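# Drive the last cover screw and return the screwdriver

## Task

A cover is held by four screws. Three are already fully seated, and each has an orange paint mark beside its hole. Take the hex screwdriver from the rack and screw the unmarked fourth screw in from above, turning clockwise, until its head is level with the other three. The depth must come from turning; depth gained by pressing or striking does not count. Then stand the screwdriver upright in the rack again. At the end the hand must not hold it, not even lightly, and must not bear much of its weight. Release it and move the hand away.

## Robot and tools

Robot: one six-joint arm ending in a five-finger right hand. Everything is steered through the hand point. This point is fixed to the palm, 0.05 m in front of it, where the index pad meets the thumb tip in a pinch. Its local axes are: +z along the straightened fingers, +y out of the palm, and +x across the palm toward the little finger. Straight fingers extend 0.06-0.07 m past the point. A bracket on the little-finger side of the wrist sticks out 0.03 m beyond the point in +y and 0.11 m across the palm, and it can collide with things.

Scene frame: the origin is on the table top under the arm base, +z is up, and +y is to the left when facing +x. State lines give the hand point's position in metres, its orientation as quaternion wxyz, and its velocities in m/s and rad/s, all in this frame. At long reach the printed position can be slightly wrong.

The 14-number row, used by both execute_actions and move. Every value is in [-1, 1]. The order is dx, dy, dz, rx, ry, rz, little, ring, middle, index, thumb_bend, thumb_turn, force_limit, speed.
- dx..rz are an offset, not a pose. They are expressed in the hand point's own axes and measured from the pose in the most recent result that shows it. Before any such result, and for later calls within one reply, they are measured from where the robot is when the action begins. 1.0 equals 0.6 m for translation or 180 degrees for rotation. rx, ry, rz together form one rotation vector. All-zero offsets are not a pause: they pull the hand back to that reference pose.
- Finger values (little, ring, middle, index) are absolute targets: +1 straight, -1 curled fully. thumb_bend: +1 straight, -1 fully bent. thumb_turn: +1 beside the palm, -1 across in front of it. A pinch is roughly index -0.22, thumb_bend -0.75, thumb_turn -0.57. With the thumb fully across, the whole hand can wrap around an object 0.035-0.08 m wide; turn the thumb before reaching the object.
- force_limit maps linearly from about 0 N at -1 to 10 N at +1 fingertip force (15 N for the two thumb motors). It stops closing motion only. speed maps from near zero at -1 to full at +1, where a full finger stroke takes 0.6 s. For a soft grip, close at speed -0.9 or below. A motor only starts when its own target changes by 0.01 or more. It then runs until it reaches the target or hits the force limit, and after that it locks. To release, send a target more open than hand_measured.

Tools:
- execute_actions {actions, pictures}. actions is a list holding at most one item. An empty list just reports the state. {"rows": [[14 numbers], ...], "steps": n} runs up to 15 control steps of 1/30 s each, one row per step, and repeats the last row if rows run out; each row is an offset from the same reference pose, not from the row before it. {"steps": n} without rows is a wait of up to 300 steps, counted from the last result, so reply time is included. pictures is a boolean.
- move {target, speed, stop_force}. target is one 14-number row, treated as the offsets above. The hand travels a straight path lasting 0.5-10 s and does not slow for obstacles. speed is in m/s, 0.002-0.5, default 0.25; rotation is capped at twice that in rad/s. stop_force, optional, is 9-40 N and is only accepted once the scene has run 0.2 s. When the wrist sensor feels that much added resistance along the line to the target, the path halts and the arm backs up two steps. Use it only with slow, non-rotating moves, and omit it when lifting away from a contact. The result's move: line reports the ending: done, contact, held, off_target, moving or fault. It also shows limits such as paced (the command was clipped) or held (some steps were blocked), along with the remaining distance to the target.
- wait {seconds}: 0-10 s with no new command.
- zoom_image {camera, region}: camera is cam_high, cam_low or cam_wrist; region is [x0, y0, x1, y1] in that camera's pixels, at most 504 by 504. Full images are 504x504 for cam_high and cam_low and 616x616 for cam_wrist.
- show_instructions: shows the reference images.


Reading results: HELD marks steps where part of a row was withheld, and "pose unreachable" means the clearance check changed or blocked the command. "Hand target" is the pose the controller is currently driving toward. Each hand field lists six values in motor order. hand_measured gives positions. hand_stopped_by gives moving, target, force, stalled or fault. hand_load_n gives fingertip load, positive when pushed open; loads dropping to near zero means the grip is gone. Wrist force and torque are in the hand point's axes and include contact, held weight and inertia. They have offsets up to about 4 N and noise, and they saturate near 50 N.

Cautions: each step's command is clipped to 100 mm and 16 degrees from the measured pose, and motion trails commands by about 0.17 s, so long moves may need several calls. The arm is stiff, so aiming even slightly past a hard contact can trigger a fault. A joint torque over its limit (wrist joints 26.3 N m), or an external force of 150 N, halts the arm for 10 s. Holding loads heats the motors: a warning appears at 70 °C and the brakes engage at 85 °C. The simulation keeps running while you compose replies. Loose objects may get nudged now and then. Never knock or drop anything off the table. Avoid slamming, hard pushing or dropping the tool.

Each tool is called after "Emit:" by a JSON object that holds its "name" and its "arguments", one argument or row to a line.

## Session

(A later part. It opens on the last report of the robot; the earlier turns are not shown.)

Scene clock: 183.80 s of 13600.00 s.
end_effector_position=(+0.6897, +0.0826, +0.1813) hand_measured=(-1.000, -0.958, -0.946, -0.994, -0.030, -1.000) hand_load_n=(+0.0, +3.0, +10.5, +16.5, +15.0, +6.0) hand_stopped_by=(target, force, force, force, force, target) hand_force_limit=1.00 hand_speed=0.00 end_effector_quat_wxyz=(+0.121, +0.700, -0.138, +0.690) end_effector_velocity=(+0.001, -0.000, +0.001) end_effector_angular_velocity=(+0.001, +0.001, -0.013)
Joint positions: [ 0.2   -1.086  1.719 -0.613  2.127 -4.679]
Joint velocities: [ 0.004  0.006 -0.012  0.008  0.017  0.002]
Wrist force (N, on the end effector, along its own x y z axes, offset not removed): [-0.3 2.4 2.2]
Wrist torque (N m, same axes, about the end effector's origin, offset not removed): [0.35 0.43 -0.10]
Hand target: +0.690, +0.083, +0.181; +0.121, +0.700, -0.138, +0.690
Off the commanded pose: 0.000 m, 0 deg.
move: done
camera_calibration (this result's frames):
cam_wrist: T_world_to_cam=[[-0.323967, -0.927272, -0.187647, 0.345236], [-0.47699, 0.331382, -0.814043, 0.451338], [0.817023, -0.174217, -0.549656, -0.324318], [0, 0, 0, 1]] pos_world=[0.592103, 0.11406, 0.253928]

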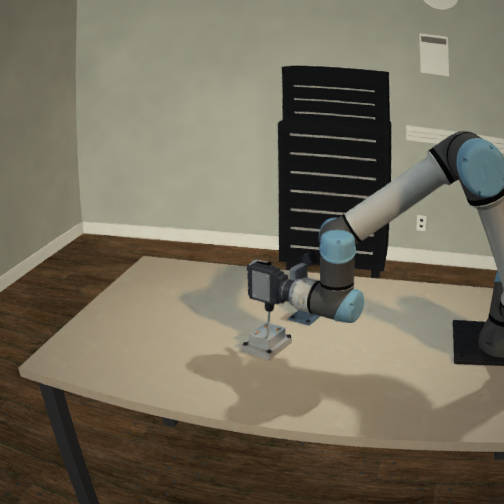

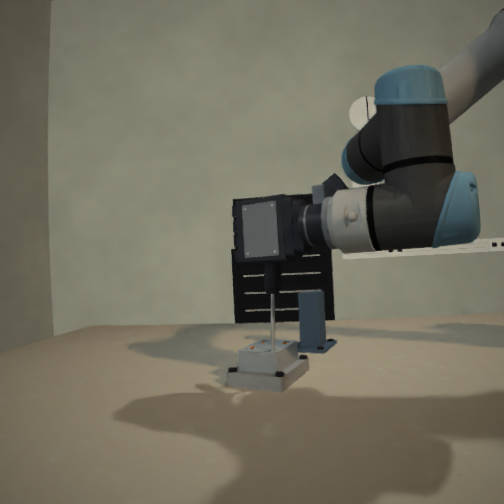

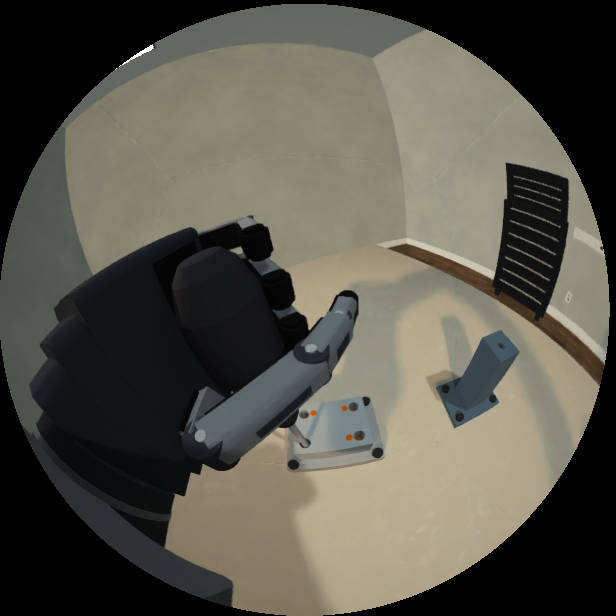

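13 strokes done, gauge ≈194. Continuing.

Emit:
{"name": "execute_actions", "arguments": {
  "actions": [
    {"rows":[[0,0.0003,0.0023,0,0,0,-0.72,-0.72,-0.68,-0.72,0.15,-1,1,0.3]],"steps":9}
  ],
  "pictures": false
}}

Emit:
{"name": "move", "arguments": {
  "target": [0.0005,-0.0458,0.0195,0.155,0,-0.0082,-0.72,-0.72,-0.68,-0.72,0.15,-1,1,0.3],
  "speed": 0.5
}}

Emit:
{"name": "move", "arguments": {
  "target": [0.0005,-0.0458,0.0195,0.1667,0,-0.0088,-0.72,-0.72,-0.68,-0.72,0.15,-1,1,0.3],
  "speed": 0.5
}}

Emit:
{"name": "execute_actions", "arguments": {
  "actions": [
    {"rows":[[0,0,0,0,0,0,-1,-1,-1,-1,0.15,-1,1,0],[0,0,0,0,0,0,-1,-1,-1,-1,0.15,-1,1,0],[0,0,0,0,0,0,-1,-1,-1,-1,0.15,-1,1,0],[0,0,0,0,0,0,-1,-1,-1,-1,-1,-1,1,0]],"steps":12}
  ],
  "pictures": false
}}

Emit:
{"name": "move", "arguments": {
  "target": [-0.0017,0.03,-0.0398,-0.1667,0,0.0088,-1,-1,-1,-1,-1,-1,1,0],
  "speed": 0.5
}}

Emit:
{"name": "move", "arguments": {
  "target": [-0.0017,0.03,-0.0398,-0.155,0,0.0082,-1,-1,-1,-1,-1,-1,1,0],
  "speed": 0.5
}}

Emit:
{"name": "execute_actions", "arguments": {
  "actions": [
    {"rows":[[0,0.0003,0.0023,0,0,0,-0.72,-0.72,-0.68,-0.72,0.15,-1,1,0.3]],"steps":9}
  ],
  "pictures": false
}}

Emit:
{"name": "move", "arguments": {
  "target": [0.0005,-0.0458,0.0195,0.155,0,-0.0082,-0.72,-0.72,-0.68,-0.72,0.15,-1,1,0.3],
  "speed": 0.5
}}

Emit:
{"name": "move", "arguments": {
  "target": [0.0005,-0.0458,0.0195,0.1667,0,-0.0088,-0.72,-0.72,-0.68,-0.72,0.15,-1,1,0.3],
  "speed": 0.5
}}

Emit:
{"name": "execute_actions", "arguments": {
  "actions": [
    {"rows":[[0,0,0,0,0,0,-1,-1,-1,-1,0.15,-1,1,0],[0,0,0,0,0,0,-1,-1,-1,-1,0.15,-1,1,0],[0,0,0,0,0,0,-1,-1,-1,-1,0.15,-1,1,0],[0,0,0,0,0,0,-1,-1,-1,-1,-1,-1,1,0]],"steps":12}
  ],
  "pictures": false
}}

Emit:
{"name": "move", "arguments": {
  "target": [-0.0017,0.03,-0.0398,-0.1667,0,0.0088,-1,-1,-1,-1,-1,-1,1,0],
  "speed": 0.5
}}

Emit:
{"name": "move", "arguments": {
  "target": [-0.0017,0.03,-0.0398,-0.155,0,0.0082,-1,-1,-1,-1,-1,-1,1,0],
  "speed": 0.5
}}

Emit:
{"name": "execute_actions", "arguments": {
  "actions": [
    {"rows":[[0,0.0003,0.0023,0,0,0,-0.72,-0.72,-0.68,-0.72,0.15,-1,1,0.3]],"steps":9}
  ],
  "pictures": false
}}

Emit:
{"name": "move", "arguments": {
  "target": [0.0005,-0.0458,0.0195,0.155,0,-0.0082,-0.72,-0.72,-0.68,-0.72,0.15,-1,1,0.3],
  "speed": 0.5
}}

Emit:
{"name": "move", "arguments": {
  "target": [0.0005,-0.0458,0.0195,0.1667,0,-0.0088,-0.72,-0.72,-0.68,-0.72,0.15,-1,1,0.3],
  "speed": 0.5
}}

Emit:
{"name": "execute_actions", "arguments": {
  "actions": [
    {"rows":[[0,0,0,0,0,0,-1,-1,-1,-1,0.15,-1,1,0],[0,0,0,0,0,0,-1,-1,-1,-1,0.15,-1,1,0],[0,0,0,0,0,0,-1,-1,-1,-1,0.15,-1,1,0],[0,0,0,0,0,0,-1,-1,-1,-1,-1,-1,1,0]],"steps":12}
  ],
  "pictures": false
}}

Emit:
{"name": "move", "arguments": {
  "target": [-0.0017,0.03,-0.0398,-0.1667,0,0.0088,-1,-1,-1,-1,-1,-1,1,0],
  "speed": 0.5
}}

Emit:
{"name": "move", "arguments": {
  "target": [-0.0017,0.03,-0.0398,-0.155,0,0.0082,-1,-1,-1,-1,-1,-1,1,0],
  "speed": 0.5
}}

Emit:
{"name": "zoom_image", "arguments": {
  "camera": "cam_low",
  "region": [210,240,330,380]
}}

Scene clock: 188.37 s of 13600.00 s.
end_effector_position=(+0.6907, +0.0822, +0.1812) hand_measured=(-0.720, -0.720, -0.680, -0.720, +0.150, -1.000) hand_load_n=(+0.0, +0.0, +0.0, +0.0, +0.0, +0.0) hand_stopped_by=(moving, moving, moving, moving, moving, target) hand_force_limit=1.00 hand_speed=0.30 end_effector_quat_wxyz=(+0.121, +0.700, -0.138, +0.690) end_effector_velocity=(+0.002, -0.001, -0.000) end_effector_angular_velocity=(+0.000, -0.001, +0.002)
Joint positions: [ 0.199 -1.084  1.717 -0.612  2.126 -4.679]
Joint velocities: [-0.003  0.001 -0.001 -0.001 -0.006  0.   ]
Wrist force (N, on the end effector, along its own x y z axes, offset not removed): [-0.3 2.3 0.3]
Wrist torque (N m, same axes, about the end effector's origin, offset not removed): [0.40 0.09 0.09]
Hand target: +0.691, +0.082, +0.181; +0.121, +0.700, -0.138, +0.690
Off the commanded pose: 0.000 m, 0 deg.
Steps of this call (steps 1 to 90: nothing new was sent; then 1.27 s passed at rest; steps 91 to 99: all 9 steps of this action). Readings (end_effector_position | what the end effector reports):
91: (+0.6897, +0.0825, +0.1813) | hand_measured=(-1.000, -0.958, -0.946, -0.994, -0.030, -1.000) hand_load_n=(+0.0, +3.0, +10.5, +16.5, +15.0, +6.0) hand_stopped_by=(moving, moving, moving, moving, moving, target) hand_force_limit=1.00 hand_speed=0.30
92: (+0.6899, +0.0825, +0.1813) | hand_measured=(-1.000, -0.958, -0.946, -0.994, -0.030, -1.000) hand_load_n=(+0.0, +3.0, +10.5, +16.5, +15.0, +6.0) hand_stopped_by=(moving, moving, moving, moving, moving, target) hand_force_limit=1.00 hand_speed=0.30
94: (+0.6902, +0.0825, +0.1813) | hand_measured=(-0.934, -0.892, -0.896, -0.932, +0.010, -1.000) hand_load_n=(+0.0, +0.0, -13.0, +0.0, +12.5, +4.5) hand_stopped_by=(moving, moving, moving, moving, moving, target) hand_force_limit=1.00 hand_speed=0.30
98: (+0.6907, +0.0822, +0.1812) | hand_measured=(-0.720, -0.720, -0.740, -0.720, +0.152, -1.000) hand_load_n=(+0.0, +0.0, -3.5, +0.0, +3.0, +1.5) hand_stopped_by=(moving, moving, moving, moving, moving, target) hand_force_limit=1.00 hand_speed=0.30
99: the state above

Scene clock: 189.87 s of 13600.00 s.
end_effector_position=(+0.7114, +0.1034, +0.1819) hand_measured=(-0.720, -0.720, -0.680, -0.720, +0.150, -1.000) hand_load_n=(+0.0, +0.0, +0.0, +0.0, +0.0, +0.0) hand_stopped_by=(target, target, target, target, target, target) hand_force_limit=1.00 hand_speed=0.30 end_effector_quat_wxyz=(-0.042, +0.710, +0.041, +0.702) end_effector_velocity=(+0.001, +0.001, +0.001) end_effector_angular_velocity=(+0.000, -0.002, +0.015)
Joint positions: [ 0.011 -1.191  1.892 -0.69   1.453 -4.71 ]
Joint velocities: [-0.007 -0.001  0.001 -0.002 -0.023 -0.   ]
Wrist force (N, on the end effector, along its own x y z axes, offset not removed): [0.6 2.2 1.9]
Wrist torque (N m, same axes, about the end effector's origin, offset not removed): [0.27 -0.13 0.08]
Hand target: +0.712, +0.103, +0.182; -0.043, +0.710, +0.042, +0.702
Off the commanded pose: 0.000 m, 0 deg.
move: done
camera_calibration (this result's frames):
cam_wrist: T_world_to_cam=[[0.147342, -0.974578, -0.168781, 0.0378184], [-0.570352, 0.0556971, -0.81951, 0.551264], [0.808077, 0.217013, -0.547646, -0.372538], [0, 0, 0, 1]] pos_world=[0.609882, 0.0869988, 0.254131]

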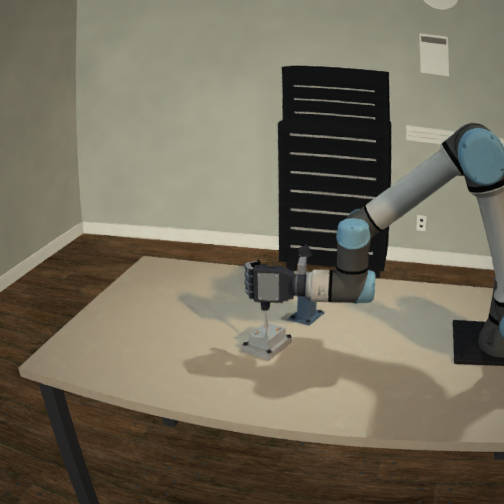

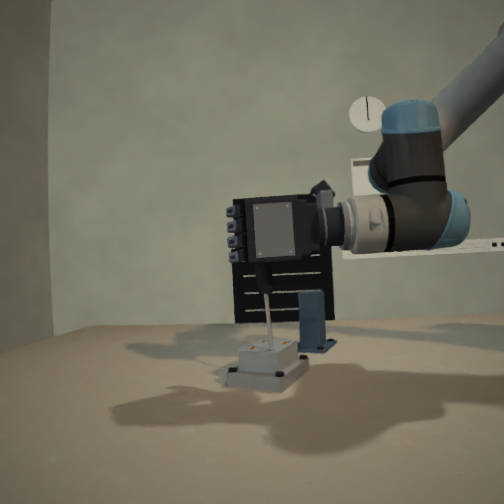

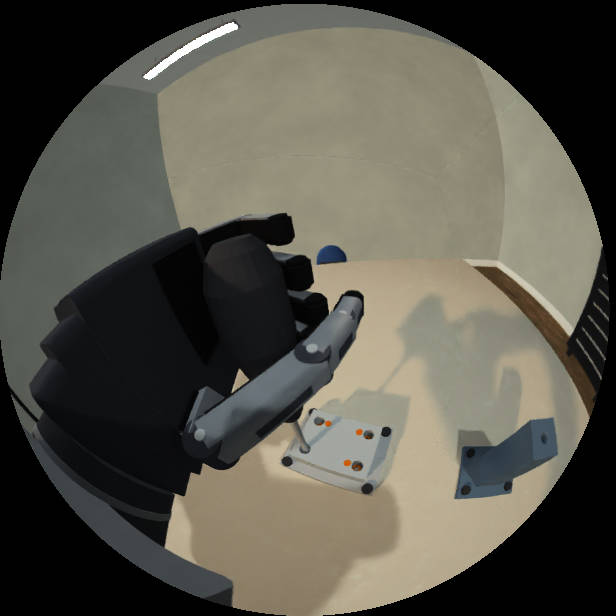

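Scene clock: 191.17 s of 13600.00 s.
end_effector_position=(+0.7196, +0.1319, +0.1821) hand_measured=(-0.720, -0.720, -0.680, -0.720, +0.150, -1.000) hand_load_n=(+0.0, +0.0, +0.0, +0.0, +0.0, +0.0) hand_stopped_by=(target, target, target, target, target, target) hand_force_limit=1.00 hand_speed=0.30 end_effector_quat_wxyz=(-0.214, +0.675, +0.231, +0.668) end_effector_velocity=(+0.001, +0.001, +0.000) end_effector_angular_velocity=(-0.001, +0.001, +0.014)
Joint positions: [-0.204 -1.172  1.862 -0.667  0.717 -4.748]
Joint velocities: [-0.004  0.004 -0.008  0.007 -0.018 -0.002]
Wrist force (N, on the end effector, along its own x y z axes, offset not removed): [1.2 2.4 0.9]
Wrist torque (N m, same axes, about the end effector's origin, offset not removed): [0.42 -0.22 0.17]
Hand target: +0.720, +0.132, +0.182; -0.215, +0.675, +0.231, +0.667
Off the commanded pose: 0.000 m, 0 deg.
move: done
camera_calibration (this result's frames):
cam_wrist: T_world_to_cam=[[0.615133, -0.774291, -0.148608, -0.302285], [-0.515142, -0.252023, -0.819215, 0.555245], [0.596858, 0.580481, -0.553898, -0.280017], [0, 0, 0, 1]] pos_world=[0.639106, 0.0684225, 0.254842]

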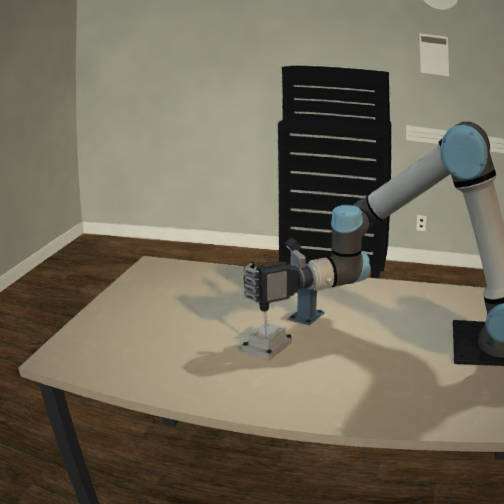

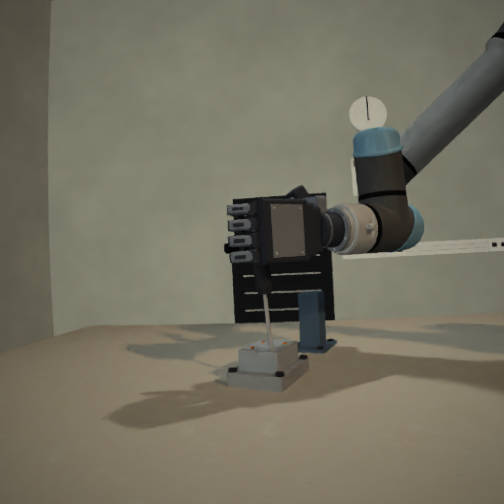

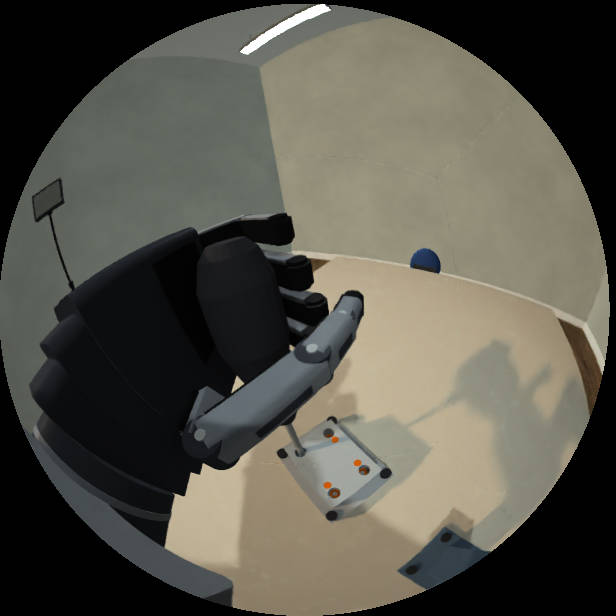

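Scene clock: 191.57 s of 13600.00 s.
end_effector_position=(+0.7196, +0.1317, +0.1821) hand_measured=(-1.000, -0.958, -0.946, -0.996, -0.040, -1.000) hand_load_n=(+0.0, +10.5, +10.5, +10.0, +15.5, +4.0) hand_stopped_by=(target, force, force, force, force, target) hand_force_limit=1.00 hand_speed=0.00 end_effector_quat_wxyz=(-0.214, +0.675, +0.230, +0.668) end_effector_velocity=(-0.000, +0.000, -0.000) end_effector_angular_velocity=(+0.000, +0.000, +0.000)
Joint positions: [-0.204 -1.172  1.862 -0.667  0.716 -4.748]
Joint velocities: [ 0.001  0.     0.    -0.     0.     0.   ]
Wrist force (N, on the end effector, along its own x y z axes, offset not removed): [4.8 2.6 0.3]
Wrist torque (N m, same axes, about the end effector's origin, offset not removed): [0.45 -0.11 0.19]
Hand target: +0.720, +0.132, +0.182; -0.214, +0.675, +0.231, +0.668
Off the commanded pose: 0.000 m, 0 deg.
Steps of this call (steps 1 to 12: all 12 steps of this action). Readings (end_effector_position | what the end effector reports):
1: (+0.7196, +0.1319, +0.1821) | hand_measured=(-0.720, -0.720, -0.680, -0.720, +0.150, -1.000) hand_load_n=(+0.0, +0.0, +0.0, +0.0, +0.0, +0.0) hand_stopped_by=(moving, moving, moving, moving, target, target) hand_force_limit=1.00 hand_speed=0.00
2: (+0.7196, +0.1319, +0.1821) | hand_measured=(-0.720, -0.720, -0.680, -0.720, +0.150, -1.000) hand_load_n=(+0.0, +0.0, +0.0, +0.0, +0.0, +0.0) hand_stopped_by=(moving, moving, moving, moving, target, target) hand_force_limit=1.00 hand_speed=0.00
4: (+0.7196, +0.1319, +0.1821) | hand_measured=(-0.770, -0.770, -0.730, -0.770, +0.152, -1.000) hand_load_n=(+0.0, +0.0, +3.5, +0.0, +2.0, +0.5) hand_stopped_by=(moving, moving, moving, moving, moving, target) hand_force_limit=1.00 hand_speed=0.00
8: (+0.7196, +0.1318, +0.1821) | hand_measured=(-0.992, -0.960, -0.946, -0.990, +0.090, -1.000) hand_load_n=(+0.0, +11.5, +12.0, +8.0, +5.5, +1.5) hand_stopped_by=(moving, force, force, moving, moving, target) hand_force_limit=1.00 hand_speed=0.00
12: the state above

Scene clock: 193.10 s of 13600.00 s.
end_effector_position=(+0.7113, +0.1032, +0.1819) hand_measured=(-1.000, -0.958, -0.946, -0.996, -0.030, -1.000) hand_load_n=(+0.0, +5.5, +10.5, +13.5, +15.0, +5.0) hand_stopped_by=(target, force, force, force, force, target) hand_force_limit=1.00 hand_speed=0.00 end_effector_quat_wxyz=(-0.042, +0.710, +0.041, +0.702) end_effector_velocity=(+0.001, -0.001, +0.000) end_effector_angular_velocity=(-0.000, +0.000, -0.015)
Joint positions: [ 0.01  -1.191  1.893 -0.69   1.453 -4.71 ]
Joint velocities: [ 0.006  0.004 -0.006  0.002  0.021  0.   ]
Wrist force (N, on the end effector, along its own x y z axes, offset not removed): [11.3 3.0 1.1]
Wrist torque (N m, same axes, about the end effector's origin, offset not removed): [0.37 -0.50 0.20]
Hand target: +0.711, +0.103, +0.182; -0.041, +0.710, +0.041, +0.702
Off the commanded pose: 0.000 m, 0 deg.
move: done
camera_calibration (this result's frames):
cam_wrist: T_world_to_cam=[[0.147351, -0.974582, -0.168754, 0.0376389], [-0.570023, 0.0557571, -0.819735, 0.551027], [0.808308, 0.216982, -0.547318, -0.372626], [0, 0, 0, 1]] pos_world=[0.609748, 0.0868117, 0.254103]

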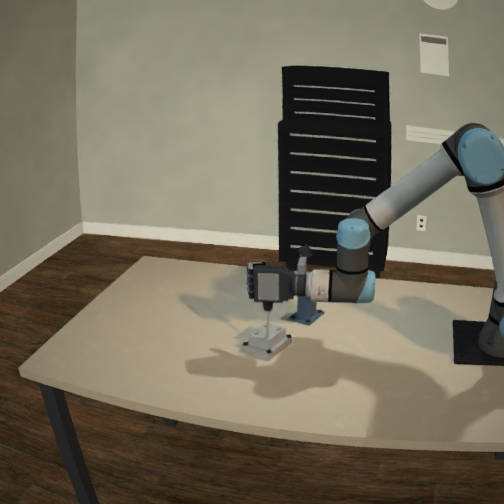

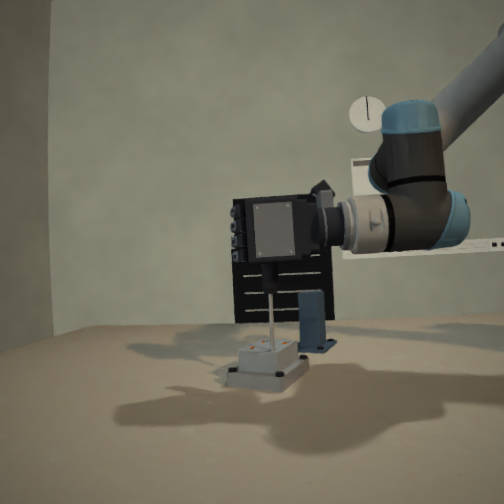

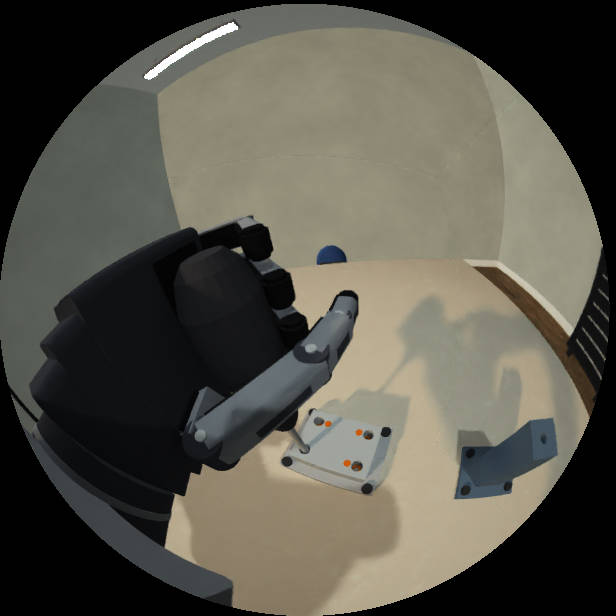

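Scene clock: 194.37 s of 13600.00 s.
end_effector_position=(+0.6898, +0.0826, +0.1811) hand_measured=(-1.000, -0.958, -0.946, -0.996, -0.030, -1.000) hand_load_n=(+0.0, +3.5, +10.5, +16.0, +15.0, +6.0) hand_stopped_by=(target, force, force, force, force, target) hand_force_limit=1.00 hand_speed=0.00 end_effector_quat_wxyz=(+0.121, +0.700, -0.138, +0.691) end_effector_velocity=(+0.001, -0.001, +0.000) end_effector_angular_velocity=(+0.001, +0.000, -0.015)
Joint positions: [ 0.2   -1.085  1.72  -0.614  2.128 -4.679]
Joint velocities: [ 0.003  0.006 -0.012  0.007  0.018  0.002]
Wrist force (N, on the end effector, along its own x y z axes, offset not removed): [3.9 3.6 2.2]
Wrist torque (N m, same axes, about the end effector's origin, offset not removed): [0.46 0.01 0.08]
Hand target: +0.690, +0.083, +0.181; +0.121, +0.700, -0.138, +0.690
Off the commanded pose: 0.000 m, 0 deg.
move: done
camera_calibration (this result's frames):
cam_wrist: T_world_to_cam=[[-0.324003, -0.927236, -0.187765, 0.345272], [-0.476619, 0.331428, -0.814242, 0.450989], [0.817225, -0.174324, -0.549321, -0.324676], [0, 0, 0, 1]] pos_world=[0.592152, 0.11408, 0.253692]

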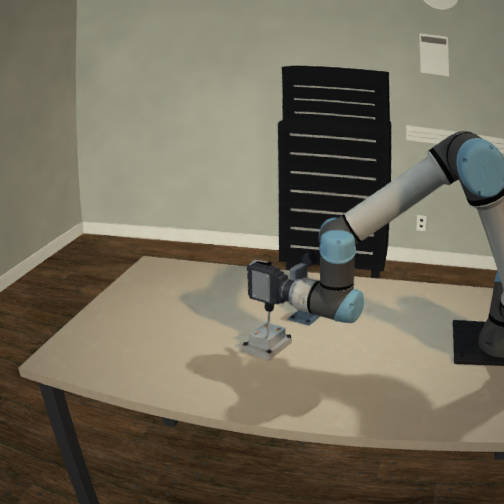

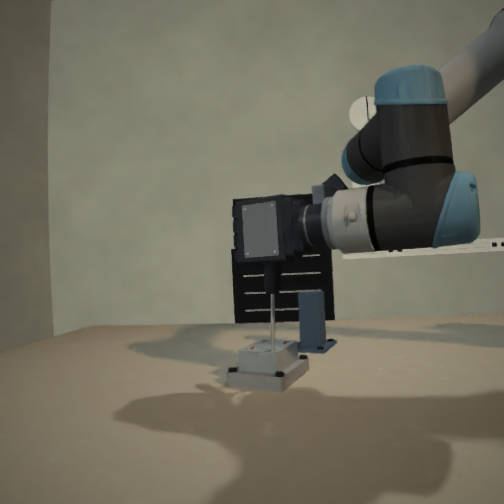

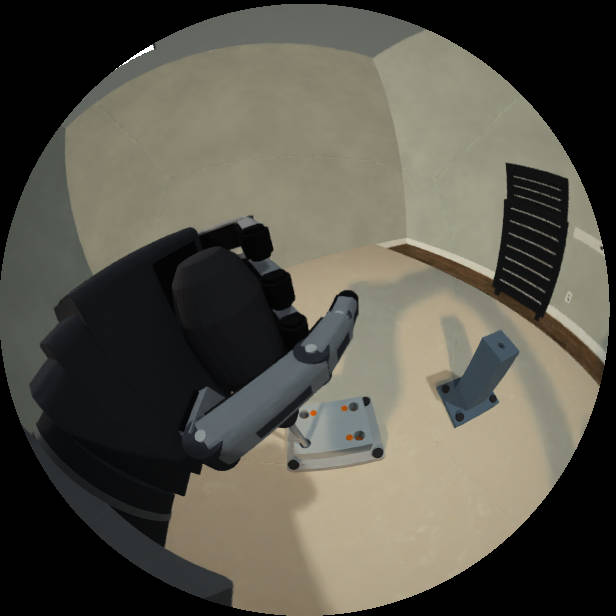

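Scene clock: 194.67 s of 13600.00 s.
end_effector_position=(+0.6908, +0.0822, +0.1810) hand_measured=(-0.720, -0.720, -0.680, -0.720, +0.150, -1.000) hand_load_n=(+0.0, +0.0, +0.0, +0.0, +0.0, +0.0) hand_stopped_by=(moving, moving, moving, moving, moving, target) hand_force_limit=1.00 hand_speed=0.30 end_effector_quat_wxyz=(+0.121, +0.700, -0.138, +0.691) end_effector_velocity=(+0.002, -0.001, -0.000) end_effector_angular_velocity=(+0.000, -0.000, +0.001)
Joint positions: [ 0.199 -1.084  1.717 -0.613  2.126 -4.679]
Joint velocities: [-0.003  0.002 -0.002  0.    -0.005  0.   ]
Wrist force (N, on the end effector, along its own x y z axes, offset not removed): [1.2 1.5 1.1]
Wrist torque (N m, same axes, about the end effector's origin, offset not removed): [0.25 -0.20 0.11]
Hand target: +0.691, +0.082, +0.181; +0.121, +0.700, -0.138, +0.691
Off the commanded pose: 0.000 m, 0 deg.
Steps of this call (steps 1 to 9: all 9 steps of this action). Readings (end_effector_position | what the end effector reports):
1: (+0.6898, +0.0826, +0.1811) | hand_measured=(-1.000, -0.958, -0.946, -0.996, -0.030, -1.000) hand_load_n=(+0.0, +3.5, +10.5, +16.0, +15.0, +6.0) hand_stopped_by=(moving, moving, moving, moving, moving, target) hand_force_limit=1.00 hand_speed=0.30
2: (+0.6899, +0.0826, +0.1811) | hand_measured=(-1.000, -0.958, -0.946, -0.996, -0.030, -1.000) hand_load_n=(+0.0, +3.5, +10.5, +16.0, +15.0, +6.0) hand_stopped_by=(moving, moving, moving, moving, moving, target) hand_force_limit=1.00 hand_speed=0.30
4: (+0.6903, +0.0825, +0.1810) | hand_measured=(-0.934, -0.894, -0.896, -0.932, +0.010, -1.000) hand_load_n=(+0.0, +0.0, -13.0, +0.0, +12.5, +4.5) hand_stopped_by=(moving, moving, moving, moving, moving, target) hand_force_limit=1.00 hand_speed=0.30
8: (+0.6907, +0.0822, +0.1810) | hand_measured=(-0.720, -0.720, -0.742, -0.720, +0.152, -1.000) hand_load_n=(+0.0, +0.0, -4.0, +0.0, +3.0, +1.5) hand_stopped_by=(moving, moving, moving, moving, moving, target) hand_force_limit=1.00 hand_speed=0.30
9: the state above

Scene clock: 196.17 s of 13600.00 s.
end_effector_position=(+0.7115, +0.1034, +0.1817) hand_measured=(-0.720, -0.720, -0.680, -0.720, +0.150, -1.000) hand_load_n=(+0.0, +0.0, +0.0, +0.0, +0.0, +0.0) hand_stopped_by=(target, target, target, target, target, target) hand_force_limit=1.00 hand_speed=0.30 end_effector_quat_wxyz=(-0.042, +0.710, +0.041, +0.702) end_effector_velocity=(+0.001, +0.001, -0.000) end_effector_angular_velocity=(+0.000, -0.000, +0.016)
Joint positions: [ 0.011 -1.191  1.892 -0.691  1.453 -4.71 ]
Joint velocities: [-0.007 -0.     0.002 -0.002 -0.024 -0.   ]
Wrist force (N, on the end effector, along its own x y z axes, offset not removed): [0.5 3.1 1.2]
Wrist torque (N m, same axes, about the end effector's origin, offset not removed): [0.54 -0.07 0.14]
Hand target: +0.712, +0.103, +0.182; -0.043, +0.710, +0.042, +0.702
Off the commanded pose: 0.000 m, 0 deg.
move: done
camera_calibration (this result's frames):
cam_wrist: T_world_to_cam=[[0.147332, -0.974594, -0.168701, 0.0377782], [-0.569988, 0.0557333, -0.819761, 0.550938], [0.808336, 0.216934, -0.547295, -0.372945], [0, 0, 0, 1]] pos_world=[0.609927, 0.0870174, 0.2539]

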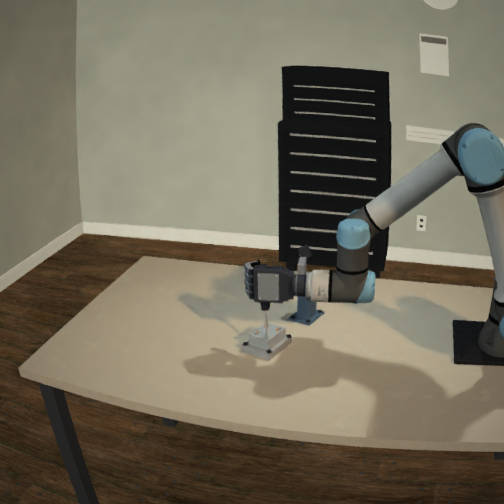

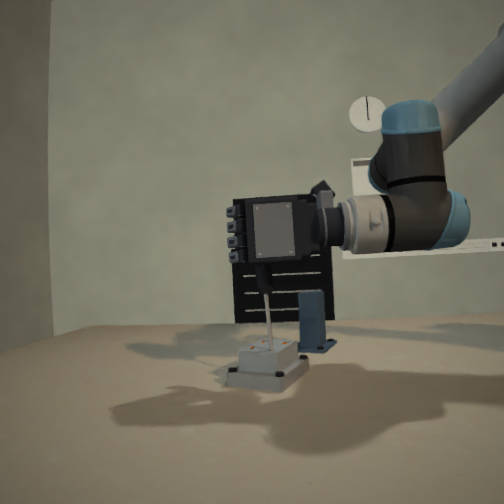

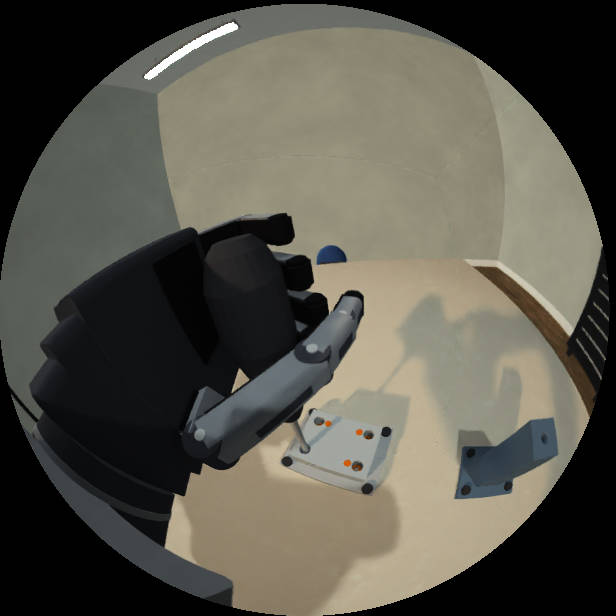

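Scene clock: 197.47 s of 13600.00 s.
end_effector_position=(+0.7196, +0.1319, +0.1819) hand_measured=(-0.720, -0.720, -0.680, -0.720, +0.150, -1.000) hand_load_n=(+0.0, +0.0, +0.0, +0.0, +0.0, +0.0) hand_stopped_by=(target, target, target, target, target, target) hand_force_limit=1.00 hand_speed=0.30 end_effector_quat_wxyz=(-0.214, +0.675, +0.231, +0.668) end_effector_velocity=(+0.001, +0.001, +0.000) end_effector_angular_velocity=(-0.001, +0.001, +0.015)
Joint positions: [-0.204 -1.171  1.863 -0.669  0.717 -4.748]
Joint velocities: [-0.004  0.004 -0.007  0.006 -0.019 -0.002]
Wrist force (N, on the end effector, along its own x y z axes, offset not removed): [0.8 1.2 -0.1]
Wrist torque (N m, same axes, about the end effector's origin, offset not removed): [0.20 -0.10 0.10]
Hand target: +0.720, +0.132, +0.182; -0.215, +0.674, +0.231, +0.667
Off the commanded pose: 0.000 m, 0 deg.
move: done
camera_calibration (this result's frames):
cam_wrist: T_world_to_cam=[[0.615131, -0.774347, -0.148326, -0.302398], [-0.514805, -0.251992, -0.819436, 0.554932], [0.597151, 0.58042, -0.553646, -0.28042], [0, 0, 0, 1]] pos_world=[0.63915, 0.0684386, 0.254624]

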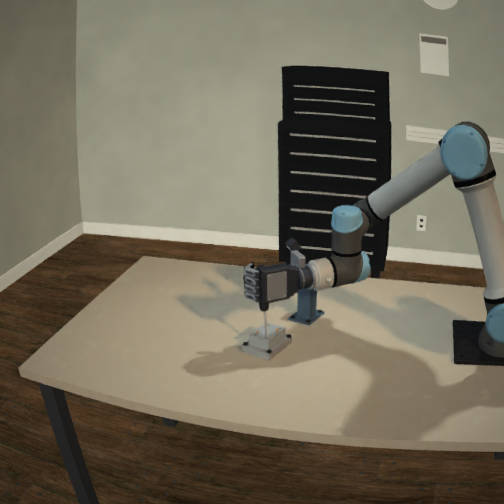

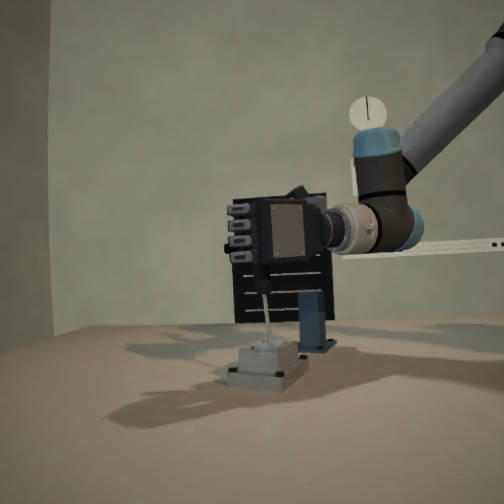

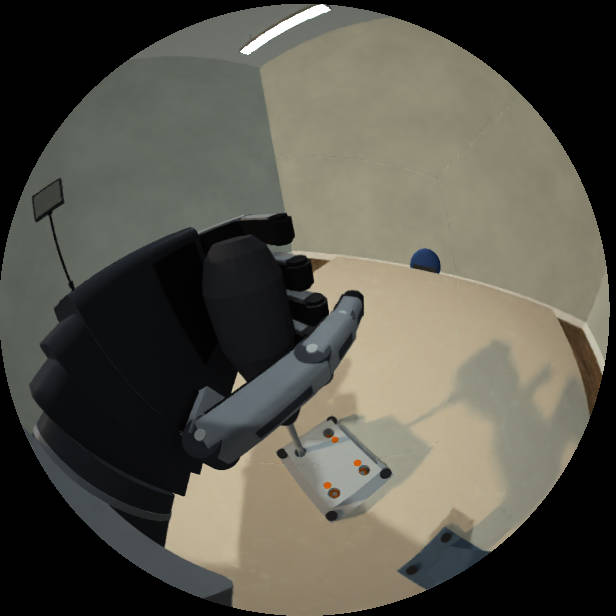

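Scene clock: 197.87 s of 13600.00 s.
end_effector_position=(+0.7197, +0.1318, +0.1819) hand_measured=(-1.000, -0.956, -0.946, -0.996, -0.040, -1.000) hand_load_n=(+0.0, +9.5, +10.0, +10.0, +15.5, +4.0) hand_stopped_by=(target, force, force, force, force, target) hand_force_limit=1.00 hand_speed=0.00 end_effector_quat_wxyz=(-0.214, +0.675, +0.231, +0.668) end_effector_velocity=(+0.000, -0.001, +0.001) end_effector_angular_velocity=(-0.000, -0.001, -0.002)
Joint positions: [-0.204 -1.171  1.862 -0.668  0.717 -4.748]
Joint velocities: [-0.001 -0.    -0.001  0.     0.001  0.   ]
Wrist force (N, on the end effector, along its own x y z axes, offset not removed): [2.9 1.3 2.9]
Wrist torque (N m, same axes, about the end effector's origin, offset not removed): [0.10 -0.20 0.18]
Hand target: +0.720, +0.132, +0.182; -0.214, +0.675, +0.231, +0.668
Off the commanded pose: 0.000 m, 0 deg.
Steps of this call (steps 1 to 12: all 12 steps of this action). Readings (end_effector_position | what the end effector reports):
1: (+0.7197, +0.1319, +0.1819) | hand_measured=(-0.720, -0.720, -0.680, -0.720, +0.150, -1.000) hand_load_n=(+0.0, +0.0, +0.0, +0.0, +0.0, +0.0) hand_stopped_by=(moving, moving, moving, moving, target, target) hand_force_limit=1.00 hand_speed=0.00
2: (+0.7197, +0.1319, +0.1819) | hand_measured=(-0.720, -0.720, -0.680, -0.720, +0.150, -1.000) hand_load_n=(+0.0, +0.0, +0.0, +0.0, +0.0, +0.0) hand_stopped_by=(moving, moving, moving, moving, target, target) hand_force_limit=1.00 hand_speed=0.00
4: (+0.7197, +0.1319, +0.1819) | hand_measured=(-0.770, -0.770, -0.730, -0.770, +0.152, -1.000) hand_load_n=(+0.0, +0.0, +3.5, +0.0, +2.0, +0.5) hand_stopped_by=(moving, moving, moving, moving, moving, target) hand_force_limit=1.00 hand_speed=0.00
8: (+0.7197, +0.1318, +0.1819) | hand_measured=(-0.992, -0.958, -0.946, -0.990, +0.090, -1.000) hand_load_n=(+0.0, +10.5, +12.0, +8.5, +5.5, +1.5) hand_stopped_by=(moving, force, force, moving, moving, target) hand_force_limit=1.00 hand_speed=0.00
12: the state above

Scene clock: 199.40 s of 13600.00 s.
end_effector_position=(+0.7114, +0.1032, +0.1817) hand_measured=(-1.000, -0.956, -0.946, -0.996, -0.030, -1.000) hand_load_n=(+0.0, +5.0, +10.0, +14.0, +15.0, +5.0) hand_stopped_by=(target, force, force, force, force, target) hand_force_limit=1.00 hand_speed=0.00 end_effector_quat_wxyz=(-0.042, +0.710, +0.041, +0.702) end_effector_velocity=(+0.001, +0.000, +0.000) end_effector_angular_velocity=(+0.000, -0.000, -0.013)
Joint positions: [ 0.01  -1.191  1.893 -0.692  1.453 -4.71 ]
Joint velocities: [ 0.007  0.004 -0.006  0.002  0.02   0.   ]
Wrist force (N, on the end effector, along its own x y z axes, offset not removed): [9.8 3.6 0.6]
Wrist torque (N m, same axes, about the end effector's origin, offset not removed): [0.61 -0.38 0.26]
Hand target: +0.711, +0.103, +0.182; -0.041, +0.710, +0.040, +0.702
Off the commanded pose: 0.000 m, 0 deg.
move: done
camera_calibration (this result's frames):
cam_wrist: T_world_to_cam=[[0.147333, -0.974596, -0.168689, 0.0376066], [-0.569695, 0.0558009, -0.81996, 0.550703], [0.808542, 0.216909, -0.547001, -0.373013], [0, 0, 0, 1]] pos_world=[0.609789, 0.0868313, 0.253859]

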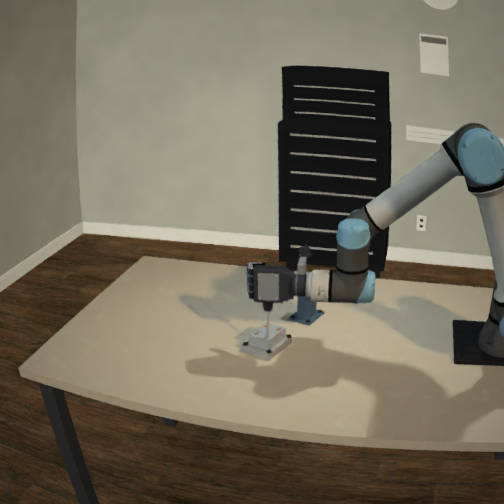

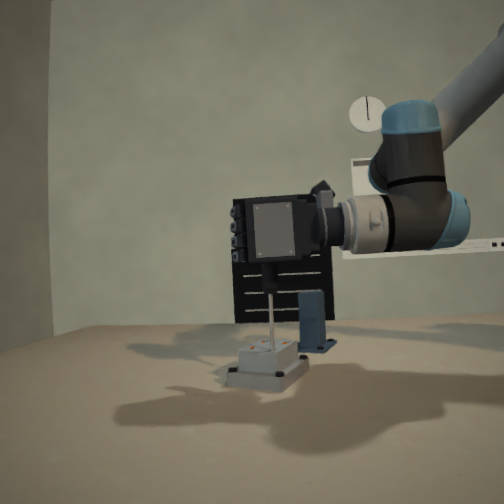

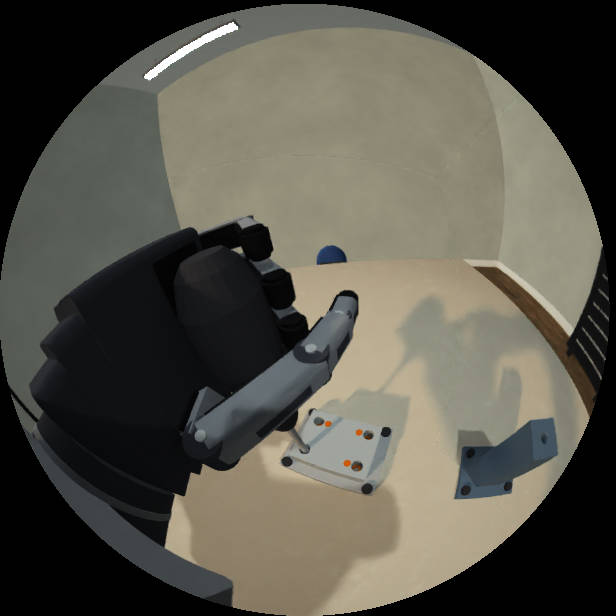

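Scene clock: 200.67 s of 13600.00 s.
end_effector_position=(+0.6898, +0.0826, +0.1809) hand_measured=(-1.000, -0.956, -0.946, -0.994, -0.030, -1.000) hand_load_n=(+0.0, +3.0, +10.5, +16.5, +15.0, +6.0) hand_stopped_by=(target, force, force, force, force, target) hand_force_limit=1.00 hand_speed=0.00 end_effector_quat_wxyz=(+0.121, +0.700, -0.138, +0.691) end_effector_velocity=(+0.000, -0.001, +0.000) end_effector_angular_velocity=(+0.001, +0.002, -0.015)
Joint positions: [ 0.2   -1.085  1.72  -0.615  2.128 -4.679]
Joint velocities: [ 0.003  0.006 -0.012  0.009  0.018  0.002]
Wrist force (N, on the end effector, along its own x y z axes, offset not removed): [2.8 3.3 2.5]
Wrist torque (N m, same axes, about the end effector's origin, offset not removed): [0.45 0.04 0.09]
Hand target: +0.690, +0.083, +0.181; +0.121, +0.700, -0.138, +0.691
Off the commanded pose: 0.000 m, 0 deg.
move: done
camera_calibration (this result's frames):
cam_wrist: T_world_to_cam=[[-0.32401, -0.927209, -0.187886, 0.34529], [-0.476269, 0.331464, -0.814432, 0.450635], [0.817426, -0.1744, -0.548998, -0.325038], [0, 0, 0, 1]] pos_world=[0.592195, 0.1141, 0.253442]

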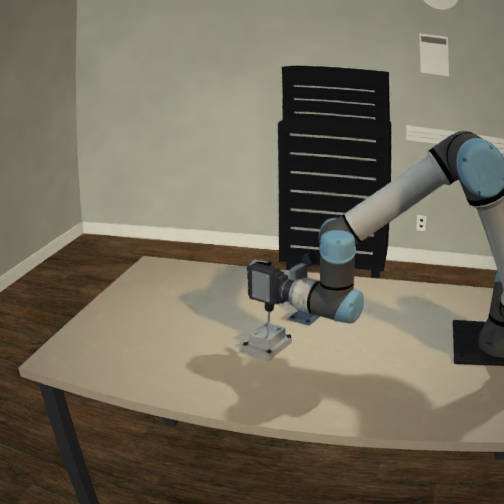

